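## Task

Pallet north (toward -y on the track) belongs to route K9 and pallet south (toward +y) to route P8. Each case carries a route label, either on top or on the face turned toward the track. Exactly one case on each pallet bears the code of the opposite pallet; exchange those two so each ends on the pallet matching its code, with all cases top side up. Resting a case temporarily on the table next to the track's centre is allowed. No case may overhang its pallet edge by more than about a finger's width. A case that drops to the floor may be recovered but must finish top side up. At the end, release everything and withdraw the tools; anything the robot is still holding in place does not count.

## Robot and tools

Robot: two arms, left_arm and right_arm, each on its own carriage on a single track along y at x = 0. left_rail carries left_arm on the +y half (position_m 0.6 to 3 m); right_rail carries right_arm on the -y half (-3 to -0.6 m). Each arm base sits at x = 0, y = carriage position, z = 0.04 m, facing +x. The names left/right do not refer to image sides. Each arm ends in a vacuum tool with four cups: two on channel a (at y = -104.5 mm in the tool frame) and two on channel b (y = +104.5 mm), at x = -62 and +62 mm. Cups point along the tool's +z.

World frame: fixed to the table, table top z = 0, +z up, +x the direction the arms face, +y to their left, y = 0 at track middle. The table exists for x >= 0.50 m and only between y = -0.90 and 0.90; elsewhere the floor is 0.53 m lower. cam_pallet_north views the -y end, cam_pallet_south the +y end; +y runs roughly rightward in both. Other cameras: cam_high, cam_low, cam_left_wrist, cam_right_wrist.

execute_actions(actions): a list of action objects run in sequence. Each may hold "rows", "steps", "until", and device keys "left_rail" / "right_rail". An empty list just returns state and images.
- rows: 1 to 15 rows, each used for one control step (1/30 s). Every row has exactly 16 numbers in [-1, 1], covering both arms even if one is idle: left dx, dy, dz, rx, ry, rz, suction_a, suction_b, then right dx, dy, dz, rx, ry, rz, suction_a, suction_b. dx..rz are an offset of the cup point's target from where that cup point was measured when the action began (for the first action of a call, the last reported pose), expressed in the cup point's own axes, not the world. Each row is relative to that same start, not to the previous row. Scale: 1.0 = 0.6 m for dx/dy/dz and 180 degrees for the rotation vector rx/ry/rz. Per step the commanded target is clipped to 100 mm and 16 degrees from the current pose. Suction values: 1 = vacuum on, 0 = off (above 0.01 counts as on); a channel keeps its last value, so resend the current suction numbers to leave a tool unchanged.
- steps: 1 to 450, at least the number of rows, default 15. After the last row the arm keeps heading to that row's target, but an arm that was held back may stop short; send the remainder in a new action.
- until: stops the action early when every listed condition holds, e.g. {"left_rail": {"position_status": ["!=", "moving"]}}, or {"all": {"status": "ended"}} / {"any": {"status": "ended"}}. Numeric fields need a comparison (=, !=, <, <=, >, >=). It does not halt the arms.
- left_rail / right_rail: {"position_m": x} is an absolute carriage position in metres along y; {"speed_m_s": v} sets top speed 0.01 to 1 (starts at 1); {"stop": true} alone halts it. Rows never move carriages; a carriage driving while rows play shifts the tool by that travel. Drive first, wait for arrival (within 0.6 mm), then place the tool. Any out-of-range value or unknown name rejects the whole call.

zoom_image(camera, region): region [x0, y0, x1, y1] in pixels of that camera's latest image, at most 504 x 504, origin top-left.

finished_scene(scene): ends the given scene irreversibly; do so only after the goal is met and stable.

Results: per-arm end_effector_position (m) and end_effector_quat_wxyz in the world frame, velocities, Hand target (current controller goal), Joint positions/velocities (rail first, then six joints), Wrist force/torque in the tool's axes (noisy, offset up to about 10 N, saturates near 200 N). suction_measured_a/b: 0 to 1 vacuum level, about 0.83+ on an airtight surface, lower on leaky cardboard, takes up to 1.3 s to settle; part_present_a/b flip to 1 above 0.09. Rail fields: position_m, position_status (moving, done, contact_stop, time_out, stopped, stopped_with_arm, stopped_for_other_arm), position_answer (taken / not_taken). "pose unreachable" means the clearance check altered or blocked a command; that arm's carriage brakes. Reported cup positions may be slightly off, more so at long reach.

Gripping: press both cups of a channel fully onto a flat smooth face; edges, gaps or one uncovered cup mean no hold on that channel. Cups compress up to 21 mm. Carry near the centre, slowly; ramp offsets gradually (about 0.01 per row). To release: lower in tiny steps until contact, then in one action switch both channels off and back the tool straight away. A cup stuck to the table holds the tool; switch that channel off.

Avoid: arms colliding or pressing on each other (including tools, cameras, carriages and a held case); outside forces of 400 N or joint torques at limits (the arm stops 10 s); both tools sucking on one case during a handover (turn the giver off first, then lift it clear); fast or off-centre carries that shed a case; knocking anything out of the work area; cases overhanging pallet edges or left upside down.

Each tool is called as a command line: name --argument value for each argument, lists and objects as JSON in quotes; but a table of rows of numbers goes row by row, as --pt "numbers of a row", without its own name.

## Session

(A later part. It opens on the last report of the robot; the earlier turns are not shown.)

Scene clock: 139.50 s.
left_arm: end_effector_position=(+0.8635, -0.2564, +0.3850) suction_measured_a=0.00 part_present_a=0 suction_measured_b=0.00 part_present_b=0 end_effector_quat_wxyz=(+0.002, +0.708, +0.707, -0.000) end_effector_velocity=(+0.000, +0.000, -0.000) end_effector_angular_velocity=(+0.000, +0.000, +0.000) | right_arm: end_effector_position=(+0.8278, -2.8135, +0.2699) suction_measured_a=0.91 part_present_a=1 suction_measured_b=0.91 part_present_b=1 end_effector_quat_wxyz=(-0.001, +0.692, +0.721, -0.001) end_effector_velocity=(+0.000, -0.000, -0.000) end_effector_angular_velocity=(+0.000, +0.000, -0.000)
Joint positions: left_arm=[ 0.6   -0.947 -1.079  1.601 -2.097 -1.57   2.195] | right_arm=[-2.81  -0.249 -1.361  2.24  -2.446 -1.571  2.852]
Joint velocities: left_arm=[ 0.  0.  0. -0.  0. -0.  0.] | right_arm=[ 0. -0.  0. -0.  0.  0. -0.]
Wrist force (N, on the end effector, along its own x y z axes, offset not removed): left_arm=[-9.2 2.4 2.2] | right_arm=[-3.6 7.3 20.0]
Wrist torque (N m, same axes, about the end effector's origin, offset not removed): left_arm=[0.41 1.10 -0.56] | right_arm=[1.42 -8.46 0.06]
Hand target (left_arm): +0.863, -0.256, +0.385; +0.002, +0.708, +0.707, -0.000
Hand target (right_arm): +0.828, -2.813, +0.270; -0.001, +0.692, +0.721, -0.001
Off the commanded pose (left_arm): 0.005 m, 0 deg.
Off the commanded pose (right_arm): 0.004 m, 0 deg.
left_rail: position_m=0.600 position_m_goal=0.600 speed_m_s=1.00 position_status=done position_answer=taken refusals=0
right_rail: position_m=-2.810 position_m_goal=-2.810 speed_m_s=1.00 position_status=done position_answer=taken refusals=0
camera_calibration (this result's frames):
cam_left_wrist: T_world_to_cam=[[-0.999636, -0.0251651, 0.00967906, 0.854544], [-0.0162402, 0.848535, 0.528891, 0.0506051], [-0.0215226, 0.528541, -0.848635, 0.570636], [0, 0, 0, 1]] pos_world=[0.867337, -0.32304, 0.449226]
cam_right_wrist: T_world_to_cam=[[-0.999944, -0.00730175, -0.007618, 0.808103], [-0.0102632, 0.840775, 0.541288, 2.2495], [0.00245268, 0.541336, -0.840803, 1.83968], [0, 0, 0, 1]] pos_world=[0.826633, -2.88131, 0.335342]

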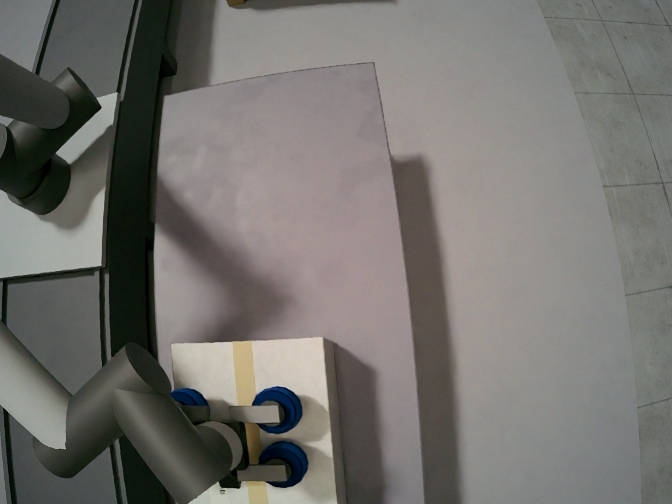

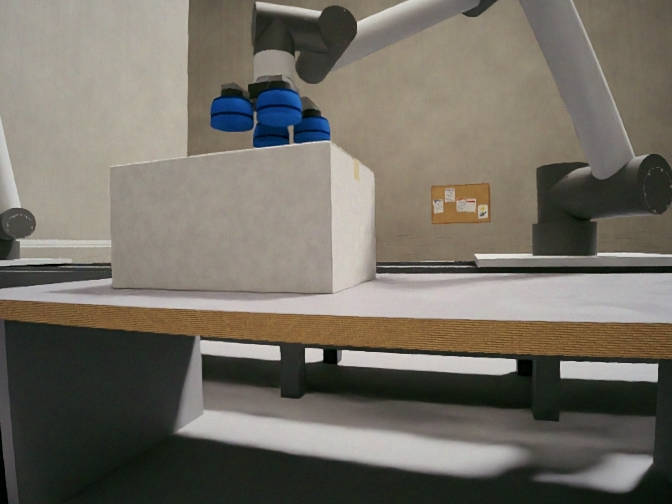

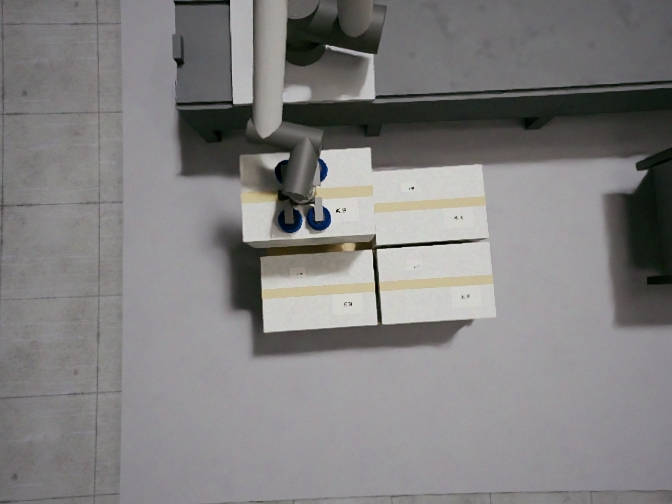

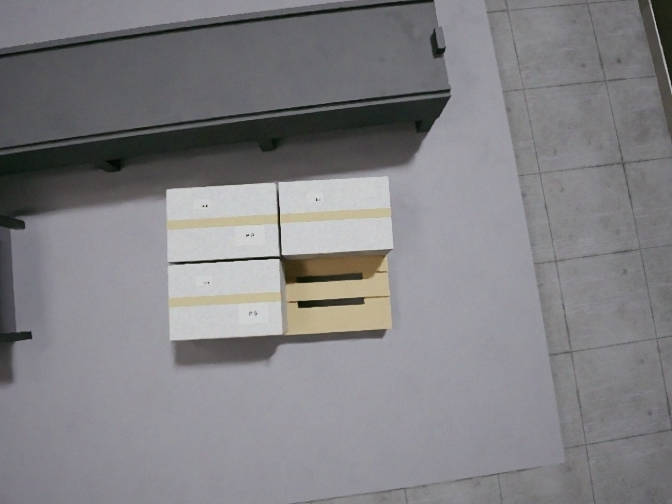

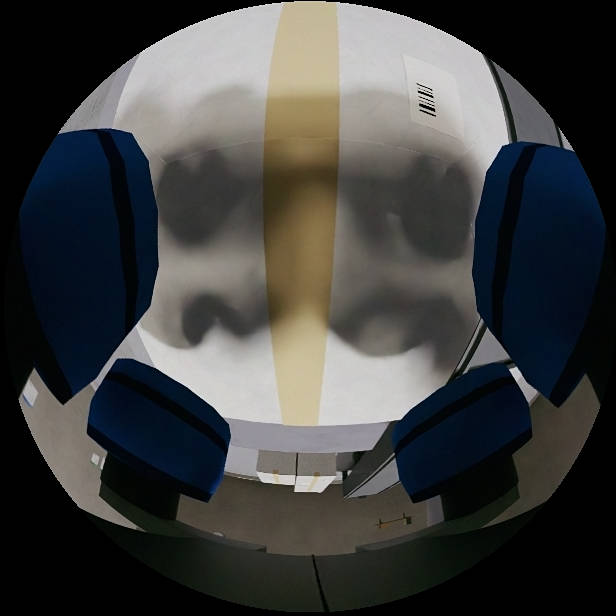

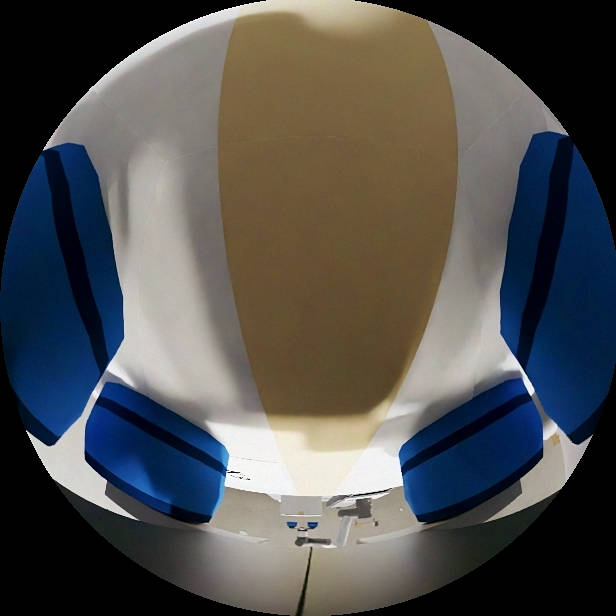

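execute_actions --actions '[{"rows":[[-0.01,0,0,0,0,0,0,0,-0.003,0,0.008,-0.0009,0,0,1,1],[-0.022,0.002,0,0,0,0,0,0,-0.007,0,0.02,-0.0009,0,0,1,1],[-0.036,0.004,0,0,0,0,0,0,-0.007,0,0.036,-0.0009,0,0,1,1],[-0.052,0.006,0,0,0,0,0,0,-0.007,0,0.056,-0.0009,0,0,1,1],[-0.068,0.008,0,0,0,0,0,0,-0.007,0,0.08,-0.0009,0,0,1,1],[-0.084,0.008,0,0,0,0,0,0,-0.007,0,0.105,-0.0009,0,0,1,1],[-0.098,0.008,0,0,0,0,0,0,-0.007,0,0.13,-0.0009,0,0,1,1],[-0.11,0.008,0,0,0,0,0,0,-0.007,0,0.16,-0.0009,0,0,1,1],[-0.121,0.008,0,0,0,0,0,0,-0.007,0,0.558,-0.0009,0,0,1,1]],"steps":28}]'

execute_actions --actions '[]'

zoom_image --camera "cam_pallet_north" --region '[230, 140, 430, 290]'

Scene clock: 147.80 s.
left_arm: end_effector_position=(+0.8682, -0.3288, +0.3852) suction_measured_a=0.00 part_present_a=0 suction_measured_b=0.00 part_present_b=0 end_effector_quat_wxyz=(+0.002, +0.708, +0.707, -0.000) end_effector_velocity=(+0.000, -0.002, +0.000) end_effector_angular_velocity=(+0.000, +0.000, +0.000) | right_arm: end_effector_position=(+0.8187, -2.8171, -0.0364) suction_measured_a=0.91 part_present_a=1 suction_measured_b=0.91 part_present_b=1 end_effector_quat_wxyz=(-0.004, +0.693, +0.721, -0.002) end_effector_velocity=(+0.046, -0.009, -0.215) end_effector_angular_velocity=(-0.012, -0.046, -0.002)
Joint positions: left_arm=[ 0.6   -0.978 -1.022  1.506 -2.059 -1.57   2.165] | right_arm=[-2.81  -0.257 -0.937  2.333 -2.958 -1.571  2.844]
Joint velocities: left_arm=[ 0.    -0.001  0.002 -0.003  0.001 -0.    -0.001] | right_arm=[ 0.     0.004  0.361 -0.058 -0.351  0.     0.006]
Wrist force (N, on the end effector, along its own x y z axes, offset not removed): left_arm=[-5.5 -1.8 0.0] | right_arm=[-4.3 3.7 44.4]
Wrist torque (N m, same axes, about the end effector's origin, offset not removed): left_arm=[-0.21 0.81 -0.32] | right_arm=[1.16 -9.62 0.06]
Hand target (left_arm): +0.868, -0.329, +0.385; +0.002, +0.708, +0.707, -0.000
Hand target (right_arm): +0.825, -2.818, -0.063; -0.001, +0.692, +0.721, -0.000
Off the commanded pose (left_arm): 0.000 m, 0 deg.
Off the commanded pose (right_arm): 0.030 m, 1 deg.
left_rail: position_m=0.600 position_m_goal=0.600 speed_m_s=1.00 position_status=done position_answer=taken refusals=0
right_rail: position_m=-2.810 position_m_goal=-2.810 speed_m_s=1.00 position_status=done position_answer=taken refusals=0
camera_calibration (this result's frames):
cam_left_wrist: T_world_to_cam=[[-0.999636, -0.0251672, 0.00968487, 0.857448], [-0.0162388, 0.848531, 0.528896, 0.11198], [-0.0215288, 0.528546, -0.848632, 0.609168], [0, 0, 0, 1]] pos_world=[0.872069, -0.395413, 0.449429]
cam_right_wrist: T_world_to_cam=[[-0.999972, -0.00722919, -0.00173416, 0.797122], [-0.00701206, 0.839668, 0.543055, 2.41256], [-0.00246973, 0.543052, -0.839696, 1.593], [0, 0, 0, 1]] pos_world=[0.817951, -2.88507, 0.0288673]

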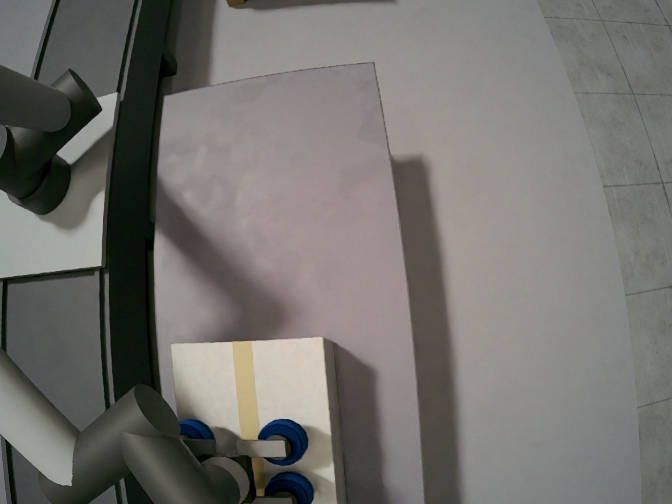

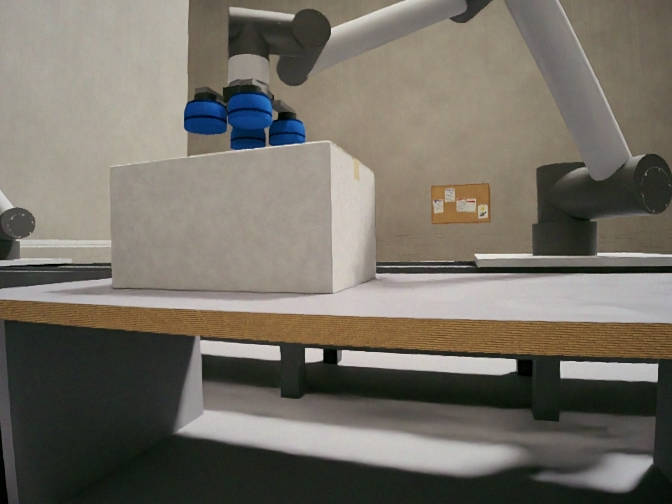

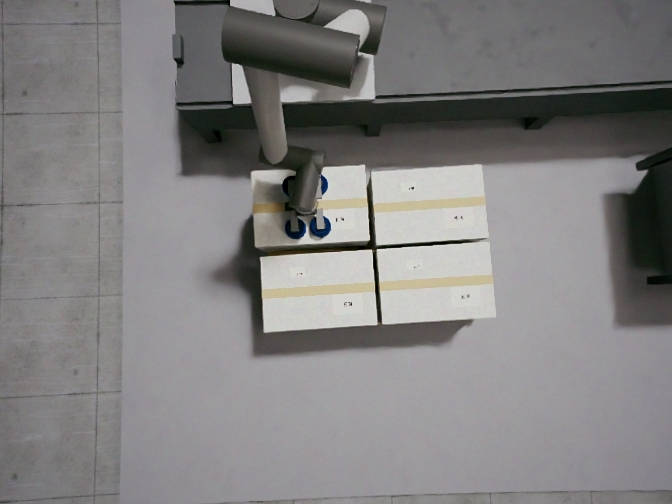

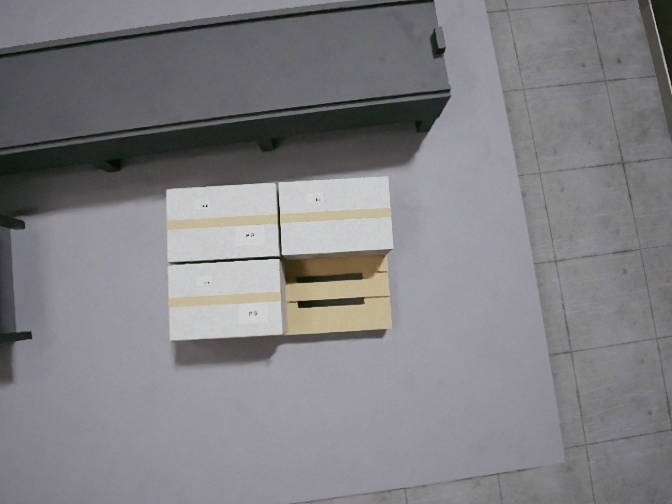

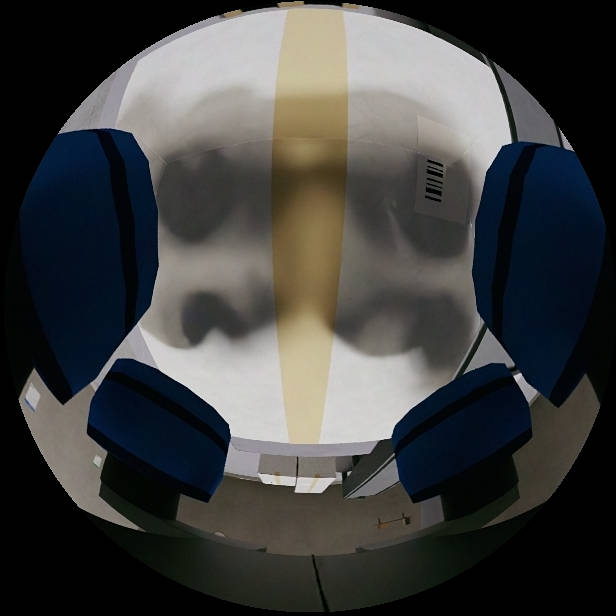

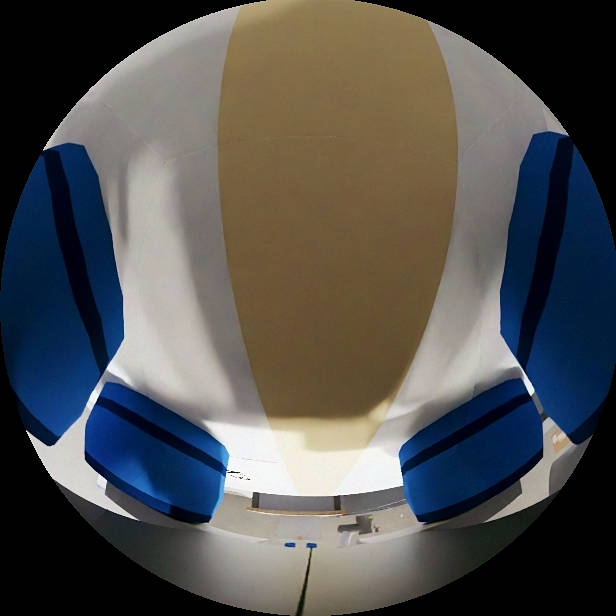

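Scene clock: 147.80 s.
left_arm: end_effector_position=(+0.8682, -0.3288, +0.3852) suction_measured_a=0.00 part_present_a=0 suction_measured_b=0.00 part_present_b=0 end_effector_quat_wxyz=(+0.002, +0.708, +0.707, -0.000) end_effector_velocity=(+0.000, -0.002, +0.000) end_effector_angular_velocity=(+0.000, +0.000, +0.000) | right_arm: end_effector_position=(+0.8187, -2.8171, -0.0364) suction_measured_a=0.91 part_present_a=1 suction_measured_b=0.91 part_present_b=1 end_effector_quat_wxyz=(-0.004, +0.693, +0.721, -0.002) end_effector_velocity=(+0.046, -0.009, -0.215) end_effector_angular_velocity=(-0.012, -0.046, -0.002)
Joint positions: left_arm=[ 0.6   -0.978 -1.022  1.506 -2.059 -1.57   2.165] | right_arm=[-2.81  -0.257 -0.937  2.333 -2.958 -1.571  2.844]
Joint velocities: left_arm=[ 0.    -0.001  0.002 -0.003  0.001 -0.    -0.001] | right_arm=[ 0.     0.004  0.361 -0.058 -0.351  0.     0.006]
Wrist force (N, on the end effector, along its own x y z axes, offset not removed): left_arm=[-5.5 -1.8 0.0] | right_arm=[-4.3 3.7 44.4]
Wrist torque (N m, same axes, about the end effector's origin, offset not removed): left_arm=[-0.21 0.81 -0.32] | right_arm=[1.16 -9.62 0.06]
Hand target (left_arm): +0.868, -0.329, +0.385; +0.002, +0.708, +0.707, -0.000
Hand target (right_arm): +0.825, -2.818, -0.063; -0.001, +0.692, +0.721, -0.000
Off the commanded pose (left_arm): 0.000 m, 0 deg.
Off the commanded pose (right_arm): 0.030 m, 1 deg.
left_rail: position_m=0.600 position_m_goal=0.600 speed_m_s=1.00 position_status=done position_answer=taken refusals=0
right_rail: position_m=-2.810 position_m_goal=-2.810 speed_m_s=1.00 position_status=done position_answer=taken refusals=0
camera_calibration (this result's frames):
cam_left_wrist: T_world_to_cam=[[-0.999636, -0.0251672, 0.00968487, 0.857448], [-0.0162388, 0.848531, 0.528896, 0.11198], [-0.0215288, 0.528546, -0.848632, 0.609168], [0, 0, 0, 1]] pos_world=[0.872069, -0.395413, 0.449429]
cam_right_wrist: T_world_to_cam=[[-0.999972, -0.00722919, -0.00173416, 0.797122], [-0.00701206, 0.839668, 0.543055, 2.41256], [-0.00246973, 0.543052, -0.839696, 1.593], [0, 0, 0, 1]] pos_world=[0.817951, -2.88507, 0.0288673]

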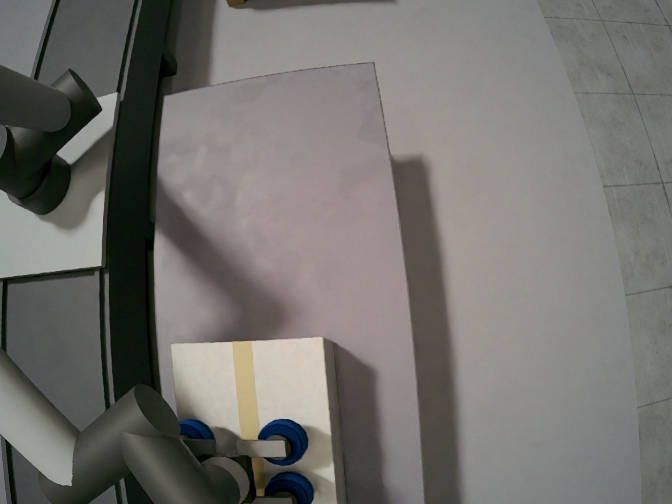

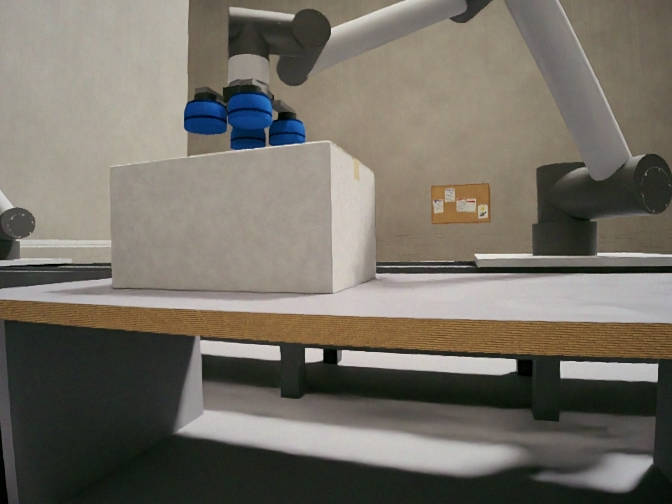

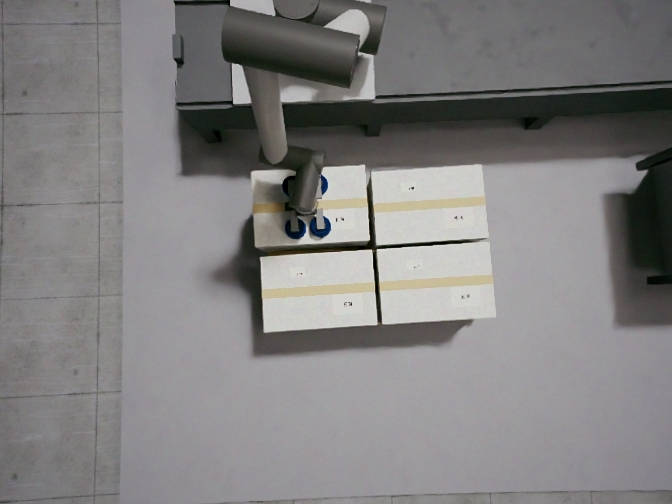

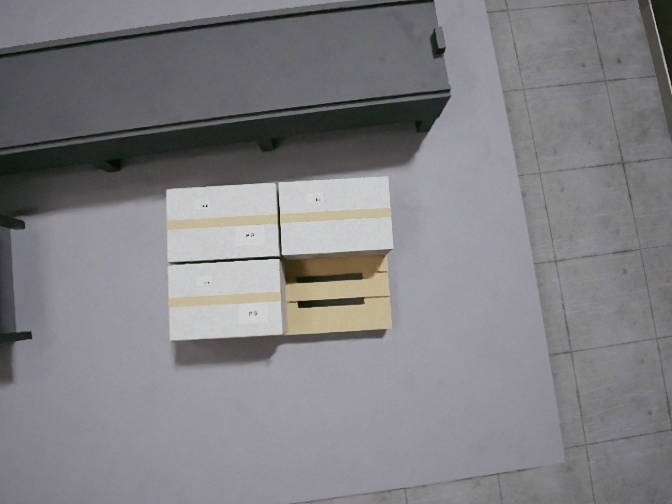

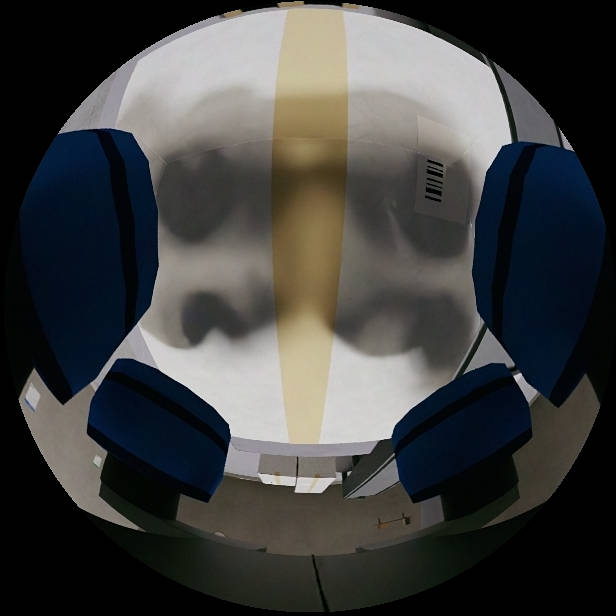

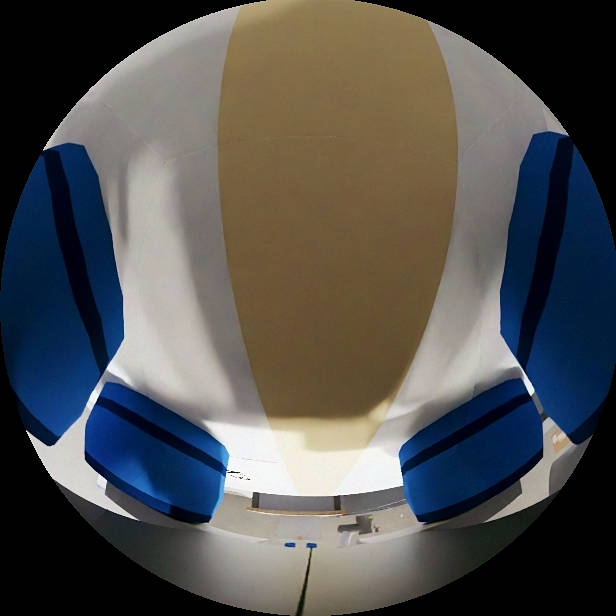

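Region (230, 140, 430, 290) of cam_pallet_north's 672x504 image, scaled by 2.520, with more detail than that image has; it fills the top 378 rows of this view, and the rest is white.

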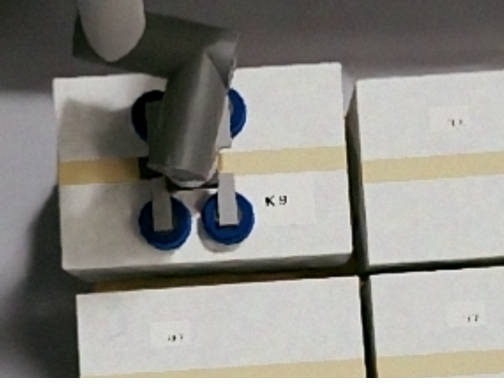

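execute_actions --actions '[]'

zoom_image --camera "cam_pallet_north" --region '[230, 140, 430, 290]'

Scene clock: 151.63 s.
left_arm: end_effector_position=(+0.8682, -0.3290, +0.3852) suction_measured_a=0.00 part_present_a=0 suction_measured_b=0.00 part_present_b=0 end_effector_quat_wxyz=(+0.002, +0.708, +0.707, -0.000) end_effector_velocity=(+0.000, -0.000, -0.000) end_effector_angular_velocity=(+0.000, +0.000, +0.000) | right_arm: end_effector_position=(+0.8254, -2.8178, -0.0635) suction_measured_a=0.91 part_present_a=1 suction_measured_b=0.91 part_present_b=1 end_effector_quat_wxyz=(-0.001, +0.692, +0.721, -0.000) end_effector_velocity=(-0.000, -0.000, -0.000) end_effector_angular_velocity=(-0.000, +0.000, -0.000)
Joint positions: left_arm=[ 0.6   -0.978 -1.022  1.505 -2.059 -1.57   2.165] | right_arm=[-2.81  -0.255 -0.891  2.324 -3.002 -1.571  2.845]
Joint velocities: left_arm=[ 0.  0.  0. -0.  0. -0. -0.] | right_arm=[ 0. -0.  0. -0.  0. -0.  0.]
Wrist force (N, on the end effector, along its own x y z axes, offset not removed): left_arm=[-7.0 -2.2 -2.3] | right_arm=[-3.6 7.2 20.7]
Wrist torque (N m, same axes, about the end effector's origin, offset not removed): left_arm=[-0.38 1.19 -0.57] | right_arm=[1.38 -8.44 0.05]
Hand target (left_arm): +0.868, -0.329, +0.385; +0.002, +0.708, +0.707, -0.000
Hand target (right_arm): +0.825, -2.818, -0.063; -0.001, +0.692, +0.721, -0.000
Off the commanded pose (left_arm): 0.000 m, 0 deg.
Off the commanded pose (right_arm): 0.002 m, 0 deg.
left_rail: position_m=0.600 position_m_goal=0.600 speed_m_s=1.00 position_status=done position_answer=taken refusals=0
right_rail: position_m=-2.810 position_m_goal=-2.810 speed_m_s=1.00 position_status=done position_answer=taken refusals=0
camera_calibration (this result's frames):
cam_left_wrist: T_world_to_cam=[[-0.999636, -0.0251652, 0.0096981, 0.85747], [-0.0162297, 0.848521, 0.528913, 0.112164], [-0.0215392, 0.528563, -0.848621, 0.609297], [0, 0, 0, 1]] pos_world=[0.872103, -0.395647, 0.449421]
cam_right_wrist: T_world_to_cam=[[-0.999934, -0.00731857, -0.00884253, 0.803035], [-0.010942, 0.840495, 0.541709, 2.43338], [0.00346757, 0.54177, -0.84052, 1.56212], [0, 0, 0, 1]] pos_world=[0.824191, -2.88568, 0.00190925]

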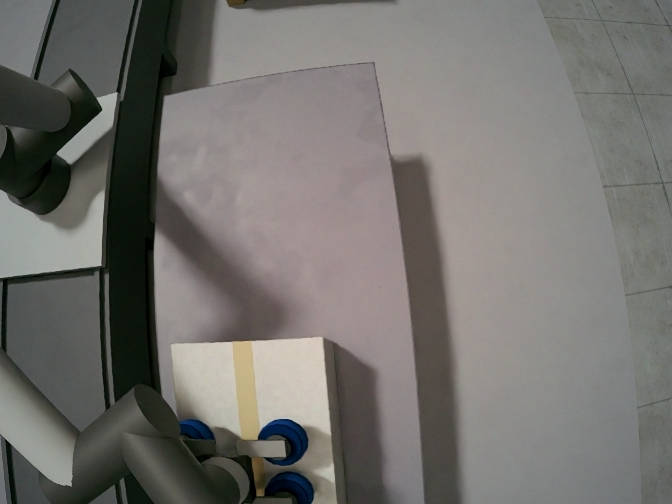

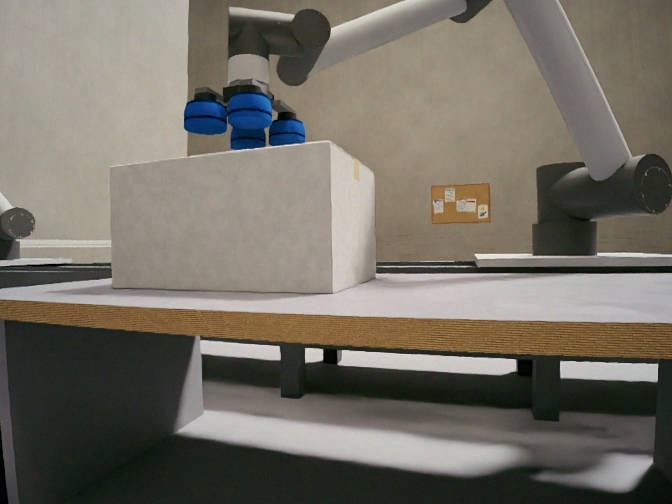

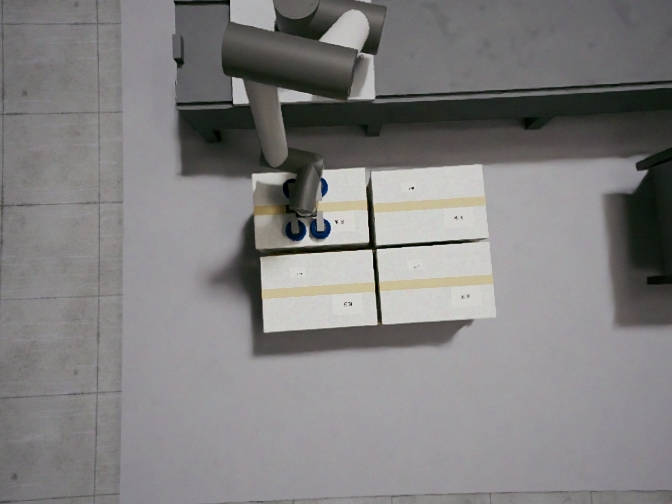

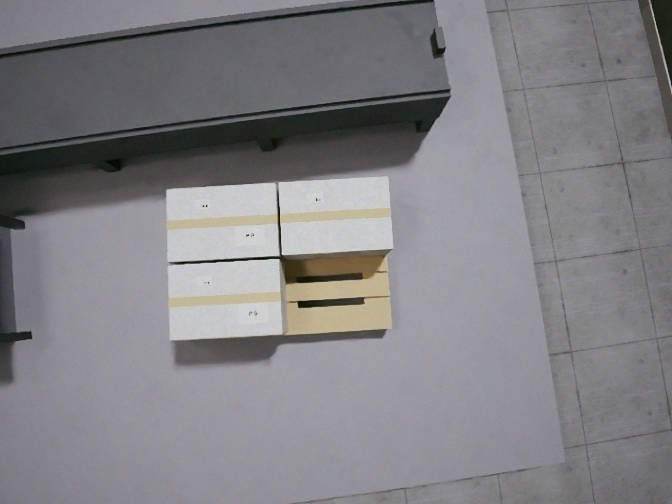

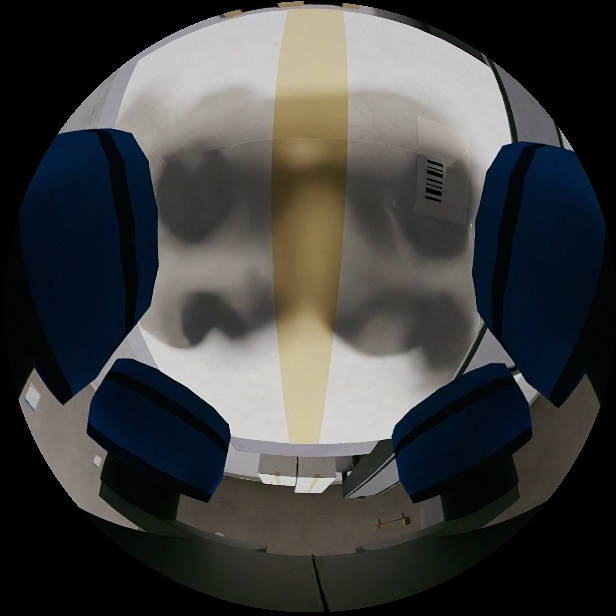

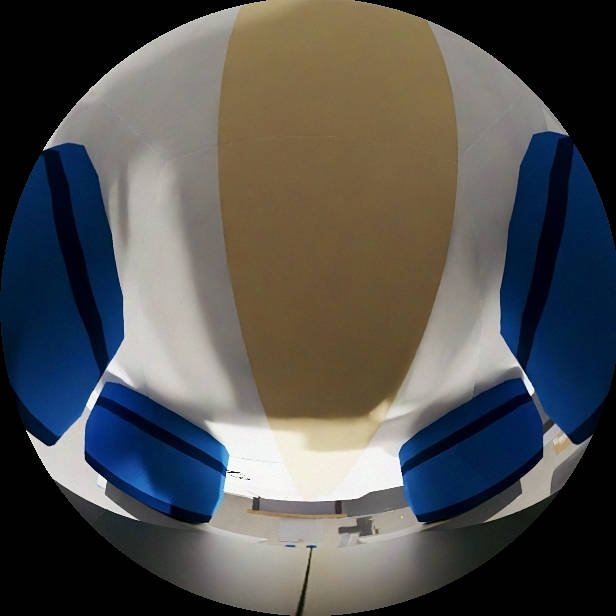

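Region (230, 140, 430, 290) of cam_pallet_north's 672x504 image, scaled by 2.520, with more detail than that image has; it fills the top 378 rows of this view, and the rest is white.

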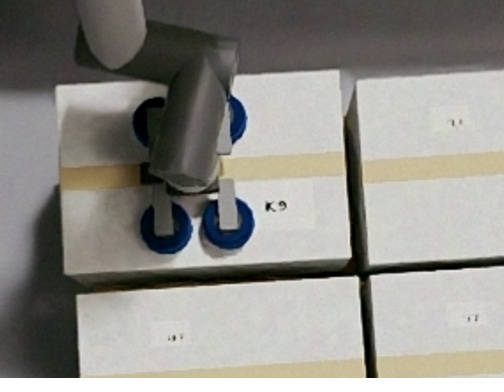

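execute_actions --actions '[{"rows":[[0,-0.001,0.01,0,0,0,0,0,0.002,0.003,0.002,0,0,-0.001,1,1],[0,-0.002,0.022,0,0,0,0,0,0.005,0.006,0.005,0,0,-0.0015,1,1],[0,-0.003,0.036,0,0,0,0,0,0.008,0.01,0.009,0,0,-0.002,1,1],[0,-0.003,0.05,0,0,0,0,0,0.01,0.013,0.014,0,0,-0.0025,1,1],[0,-0.003,0.064,0,0,0,0,0,0.012,0.015,0.019,0,0,-0.003,1,1],[0,-0.003,0.078,0,0,0,0,0,0.012,0.015,0.024,0,0,-0.003,1,1],[0,-0.003,0.09,0,0,0,0,0,0.012,0.015,0.029,0,0,-0.003,1,1],[0,-0.003,0.1,0,0,0,0,0,0.012,0.015,0.034,0,0,-0.003,1,1],[0,-0.003,0.109,0,0,0,0,0,0.012,0.015,0.039,0,0,-0.003,1,1],[0,-0.003,0.117,0,0,0,0,0,0.012,0.015,0.043,0,0,-0.003,1,1],[0,-0.003,0.124,0,0,0,0,0,0.012,0.015,0.047,0,0,-0.003,1,1],[0,-0.003,0.131,0,0,0,1,1,0.012,0.015,0.05,0,0,-0.003,1,1],[0,-0.003,0.137,0,0,0,1,1,0.012,0.015,0.053,0,0,-0.003,1,1],[0,-0.003,0.143,0,0,0,1,1,0.012,0.015,0.055,0,0,-0.003,1,1],[0,-0.003,0.148,0,0,0,1,1,0.012,0.015,0.057,0,0,-0.003,1,1]],"steps":28}]'

zoom_image --camera "cam_pallet_north" --region '[230, 140, 430, 290]'

Scene clock: 162.20 s.
left_arm: end_effector_position=(+0.8666, -0.3292, +0.2969) suction_measured_a=0.73 part_present_a=1 suction_measured_b=0.70 part_present_b=1 end_effector_quat_wxyz=(+0.002, +0.708, +0.707, +0.000) end_effector_velocity=(-0.011, +0.022, -0.013) end_effector_angular_velocity=(+0.055, +0.025, +0.000) | right_arm: end_effector_position=(+0.8341, -2.8103, -0.0974) suction_measured_a=0.91 part_present_a=1 suction_measured_b=0.91 part_present_b=1 end_effector_quat_wxyz=(-0.001, +0.689, +0.725, -0.000) end_effector_velocity=(+0.000, +0.000, -0.002) end_effector_angular_velocity=(-0.000, -0.000, +0.000)
Joint positions: left_arm=[ 0.6   -0.979 -0.97   1.556 -2.161 -1.57   2.164] | right_arm=[-2.81  -0.244 -0.837  2.307 -3.04  -1.571  2.848]
Joint velocities: left_arm=[ 0.001  0.    -0.005  0.014  0.051  0.01   0.   ] | right_arm=[ 0.     0.     0.004 -0.001 -0.003 -0.     0.   ]
Wrist force (N, on the end effector, along its own x y z axes, offset not removed): left_arm=[10.6 -28.2 0.0] | right_arm=[-3.2 5.4 18.9]
Wrist torque (N m, same axes, about the end effector's origin, offset not removed): left_arm=[2.36 15.22 -4.69] | right_arm=[1.14 -8.54 0.05]
Hand target (left_arm): +0.867, -0.329, +0.296; +0.002, +0.708, +0.707, -0.000
Hand target (right_arm): +0.834, -2.810, -0.098; -0.001, +0.689, +0.725, -0.000
Off the commanded pose (left_arm): 0.000 m, 0 deg.
Off the commanded pose (right_arm): 0.000 m, 0 deg.
left_rail: position_m=0.600 position_m_goal=0.600 speed_m_s=1.00 position_status=done position_answer=taken refusals=0
right_rail: position_m=-2.810 position_m_goal=-2.810 speed_m_s=1.00 position_status=done position_answer=taken refusals=0
camera_calibration (this result's frames):
cam_left_wrist: T_world_to_cam=[[-0.999635, -0.0251901, 0.00977018, 0.856659], [-0.016202, 0.84826, 0.529331, 0.158776], [-0.0216215, 0.52898, -0.848359, 0.534524], [0, 0, 0, 1]] pos_world=[0.870476, -0.395856, 0.361053]
cam_right_wrist: T_world_to_cam=[[-0.999821, -0.0167282, -0.00883889, 0.784922], [-0.0188491, 0.840347, 0.54172, 2.45172], [-0.00163427, 0.54179, -0.840512, 1.53381], [0, 0, 0, 1]] pos_world=[0.8335, -2.87817, -0.0320227]

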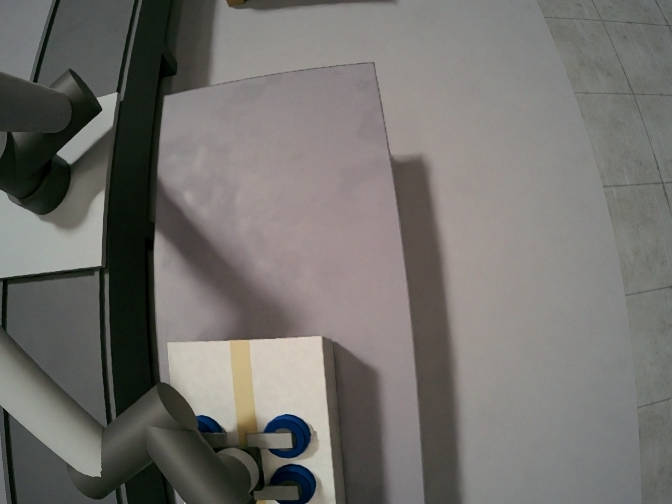

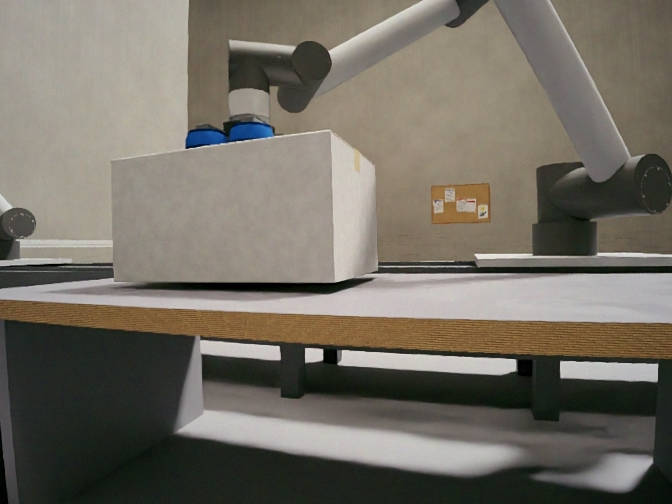

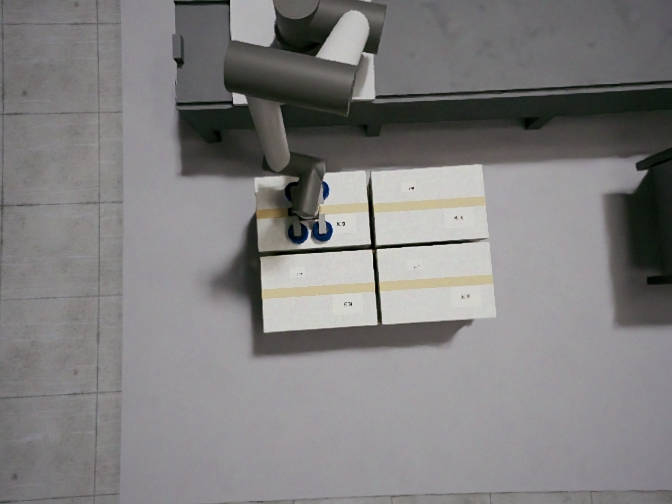

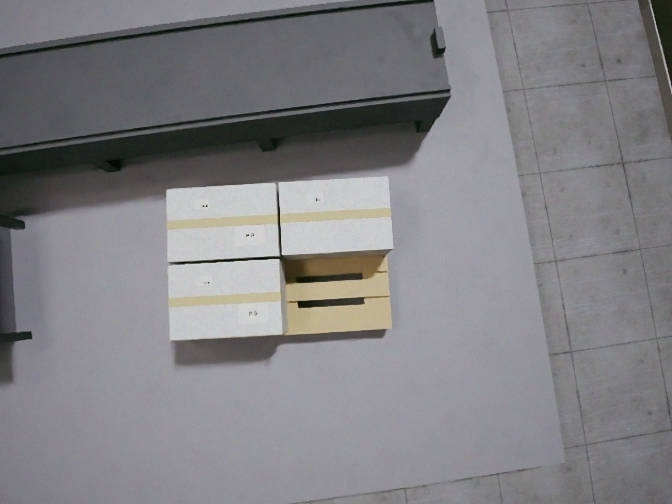

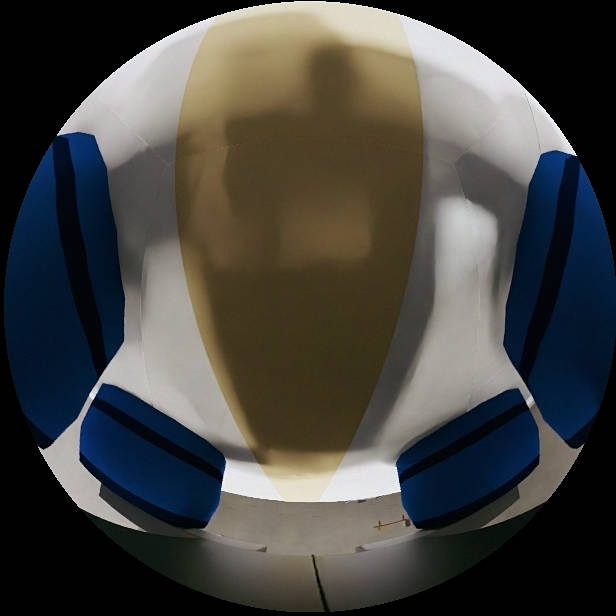

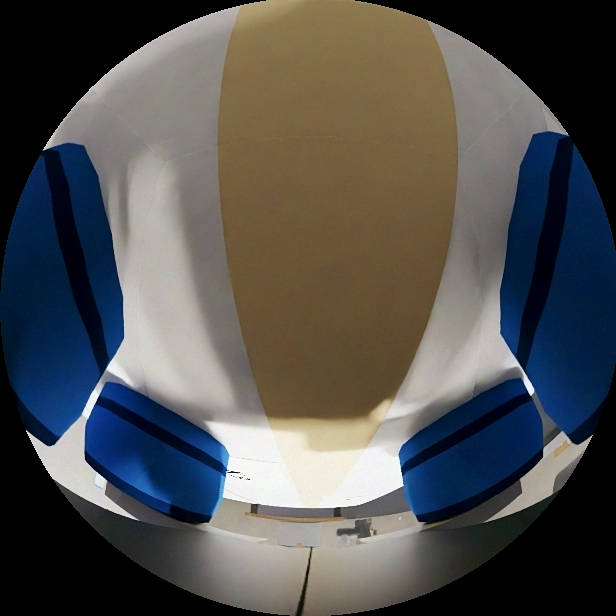

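Region (230, 140, 430, 290) of cam_pallet_north's 672x504 image, scaled by 2.520, with more detail than that image has; it fills the top 378 rows of this view, and the rest is white.

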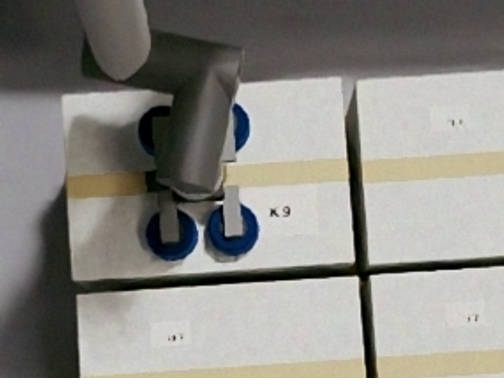

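execute_actions --actions '[{"left_rail":{"position_m":2.74},"rows":[[0,0,-0.006,0,0,0,1,1,0.002,0,0.001,0,0,0,1,1],[0,0,-0.015,0,0,0,1,1,0.004,0,0.002,0,0,0,1,1],[0.005,0,-0.027,0,0,0,1,1,0.006,0,0.003,0,0,0,1,1],[0.012,0.004,-0.04,0,0,0,1,1,0.006,0,0.004,0,0,0,1,1],[0.022,0.008,-0.055,0,0,0,1,1,0.006,0,0.005,0,0,0,1,1],[0.036,0.014,-0.07,0,0,0,1,1,0.006,0,0.006,0,0,0,1,1],[0.055,0.02,-0.085,0,0,0,1,1,0.006,0,0.007,0,0,0,1,1],[0.08,0.03,-0.1,0,0,0,1,1,0.006,0,0.0075,0,0,0,1,1],[0.11,0.04,-0.11,0,0,0,1,1,0.006,0,0.0075,0,0,0,1,1],[0.14,0.055,-0.12,0,0,0,1,1,0.006,0,0.0075,0,0,0,1,1],[0.8,0.31,-0.12,0,0,0.008,1,1,0.006,0,0.0075,0,0,0,1,1]],"steps":22}]'

Scene clock: 171.20 s.
left_arm: end_effector_position=(+0.9421, +0.3078, +0.3514) suction_measured_a=0.89 part_present_a=1 suction_measured_b=0.89 part_present_b=1 end_effector_quat_wxyz=(+0.001, +0.715, +0.699, +0.001) end_effector_velocity=(+0.168, +1.444, +0.023) end_effector_angular_velocity=(-0.005, -0.002, -0.012) | right_arm: end_effector_position=(+0.8339, -2.8067, -0.1018) suction_measured_a=0.91 part_present_a=1 suction_measured_b=0.91 part_present_b=1 end_effector_quat_wxyz=(-0.001, +0.689, +0.725, -0.000) end_effector_velocity=(+0.000, +0.000, -0.000) end_effector_angular_velocity=(+0.000, -0.000, -0.000)
Joint positions: left_arm=[ 1.041 -0.831 -1.08   1.657 -2.15  -1.569  2.333] | right_arm=[-2.81  -0.239 -0.83   2.306 -3.046 -1.571  2.852]
Joint velocities: left_arm=[ 1.     0.36  -0.154  0.221 -0.072 -0.003  0.372] | right_arm=[ 0.     0.     0.001 -0.    -0.001  0.     0.   ]
Wrist force (N, on the end effector, along its own x y z axes, offset not removed): left_arm=[-11.4 6.4 48.0] | right_arm=[-5.3 6.8 20.1]
Wrist torque (N m, same axes, about the end effector's origin, offset not removed): left_arm=[-0.66 -4.52 0.15] | right_arm=[1.32 -8.18 0.13]
Hand target (left_arm): +0.969, +0.441, +0.355; +0.001, +0.716, +0.699, +0.001
Hand target (right_arm): +0.834, -2.807, -0.102; -0.001, +0.689, +0.725, -0.000
Off the commanded pose (left_arm): 0.306 m, 0 deg; position clipped at the last step of the last action.
Off the commanded pose (right_arm): 0.000 m, 0 deg.
left_rail: position_m=1.041 position_m_goal=2.740 speed_m_s=1.00 position_status=moving position_answer=taken refusals=0
right_rail: position_m=-2.810 position_m_goal=-2.810 speed_m_s=1.00 position_status=done position_answer=taken refusals=0
camera_calibration (this result's frames):
cam_left_wrist: T_world_to_cam=[[-0.999942, -0.00437014, 0.00982741, 0.941535], [0.00151932, 0.847171, 0.531318, -0.426218], [-0.0106474, 0.531303, -0.847115, 0.233958], [0, 0, 0, 1]] pos_world=[0.94462, 0.240892, 0.415393]
cam_right_wrist: T_world_to_cam=[[-0.999821, -0.0167276, -0.00882668, 0.784763], [-0.018842, 0.840369, 0.541687, 2.45119], [-0.00164347, 0.541756, -0.840534, 1.52805], [0, 0, 0, 1]] pos_world=[0.833319, -2.87461, -0.0364713]

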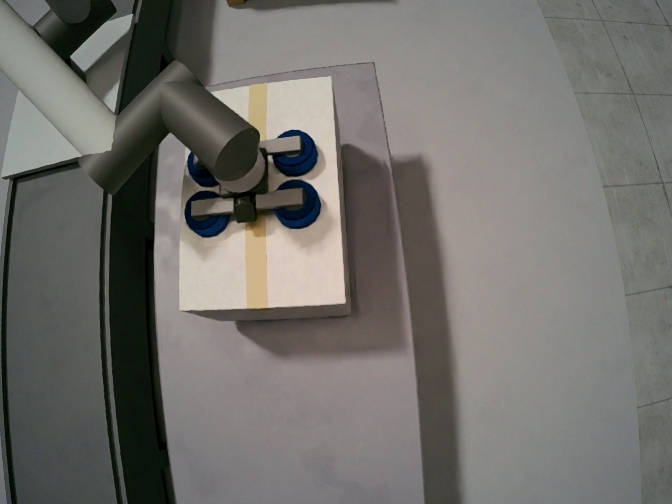

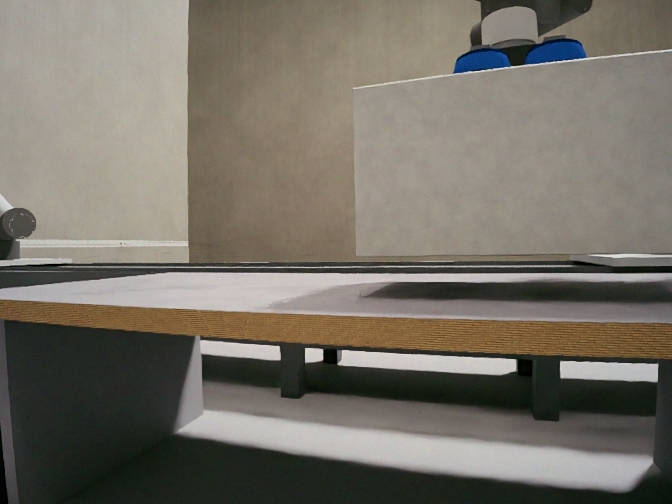

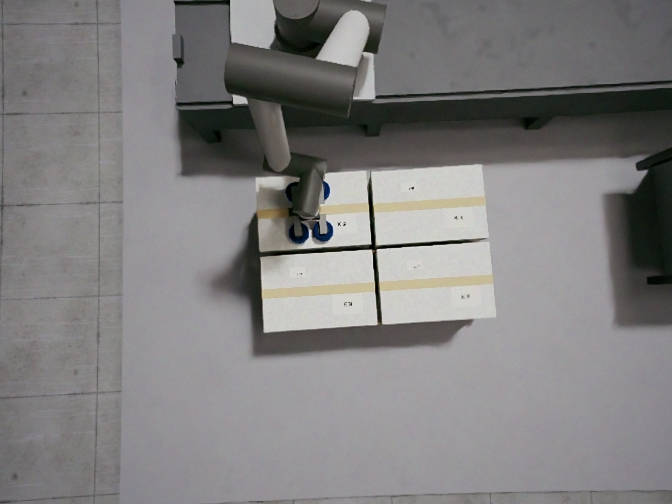

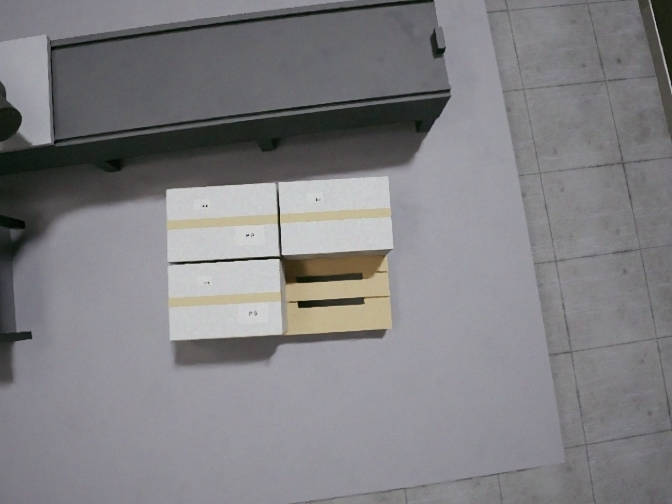

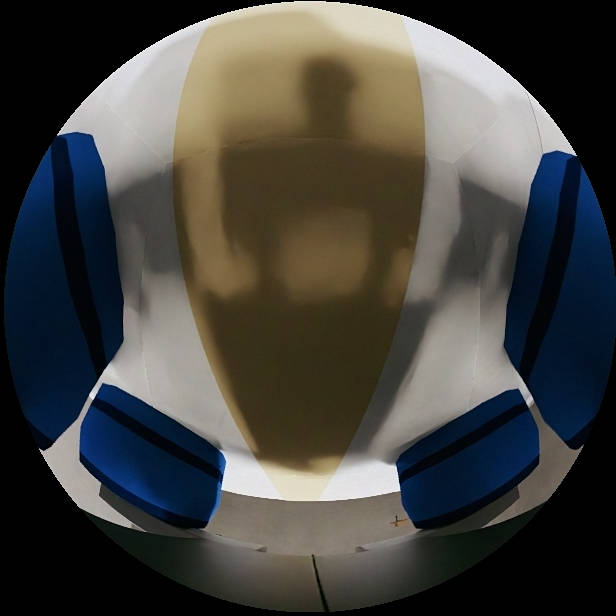

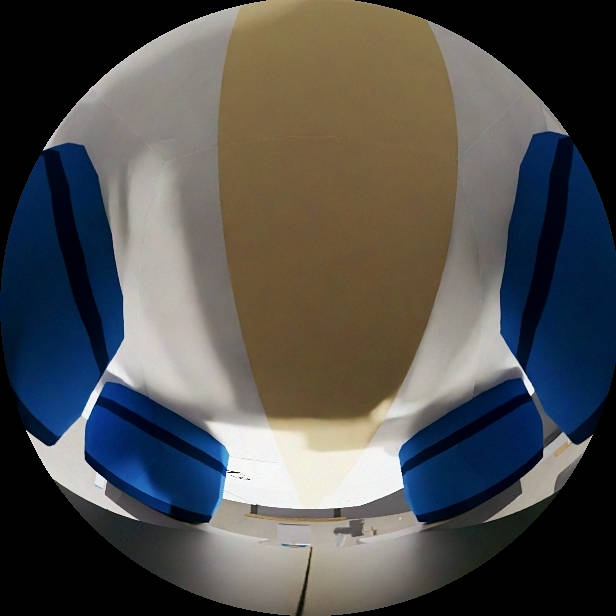

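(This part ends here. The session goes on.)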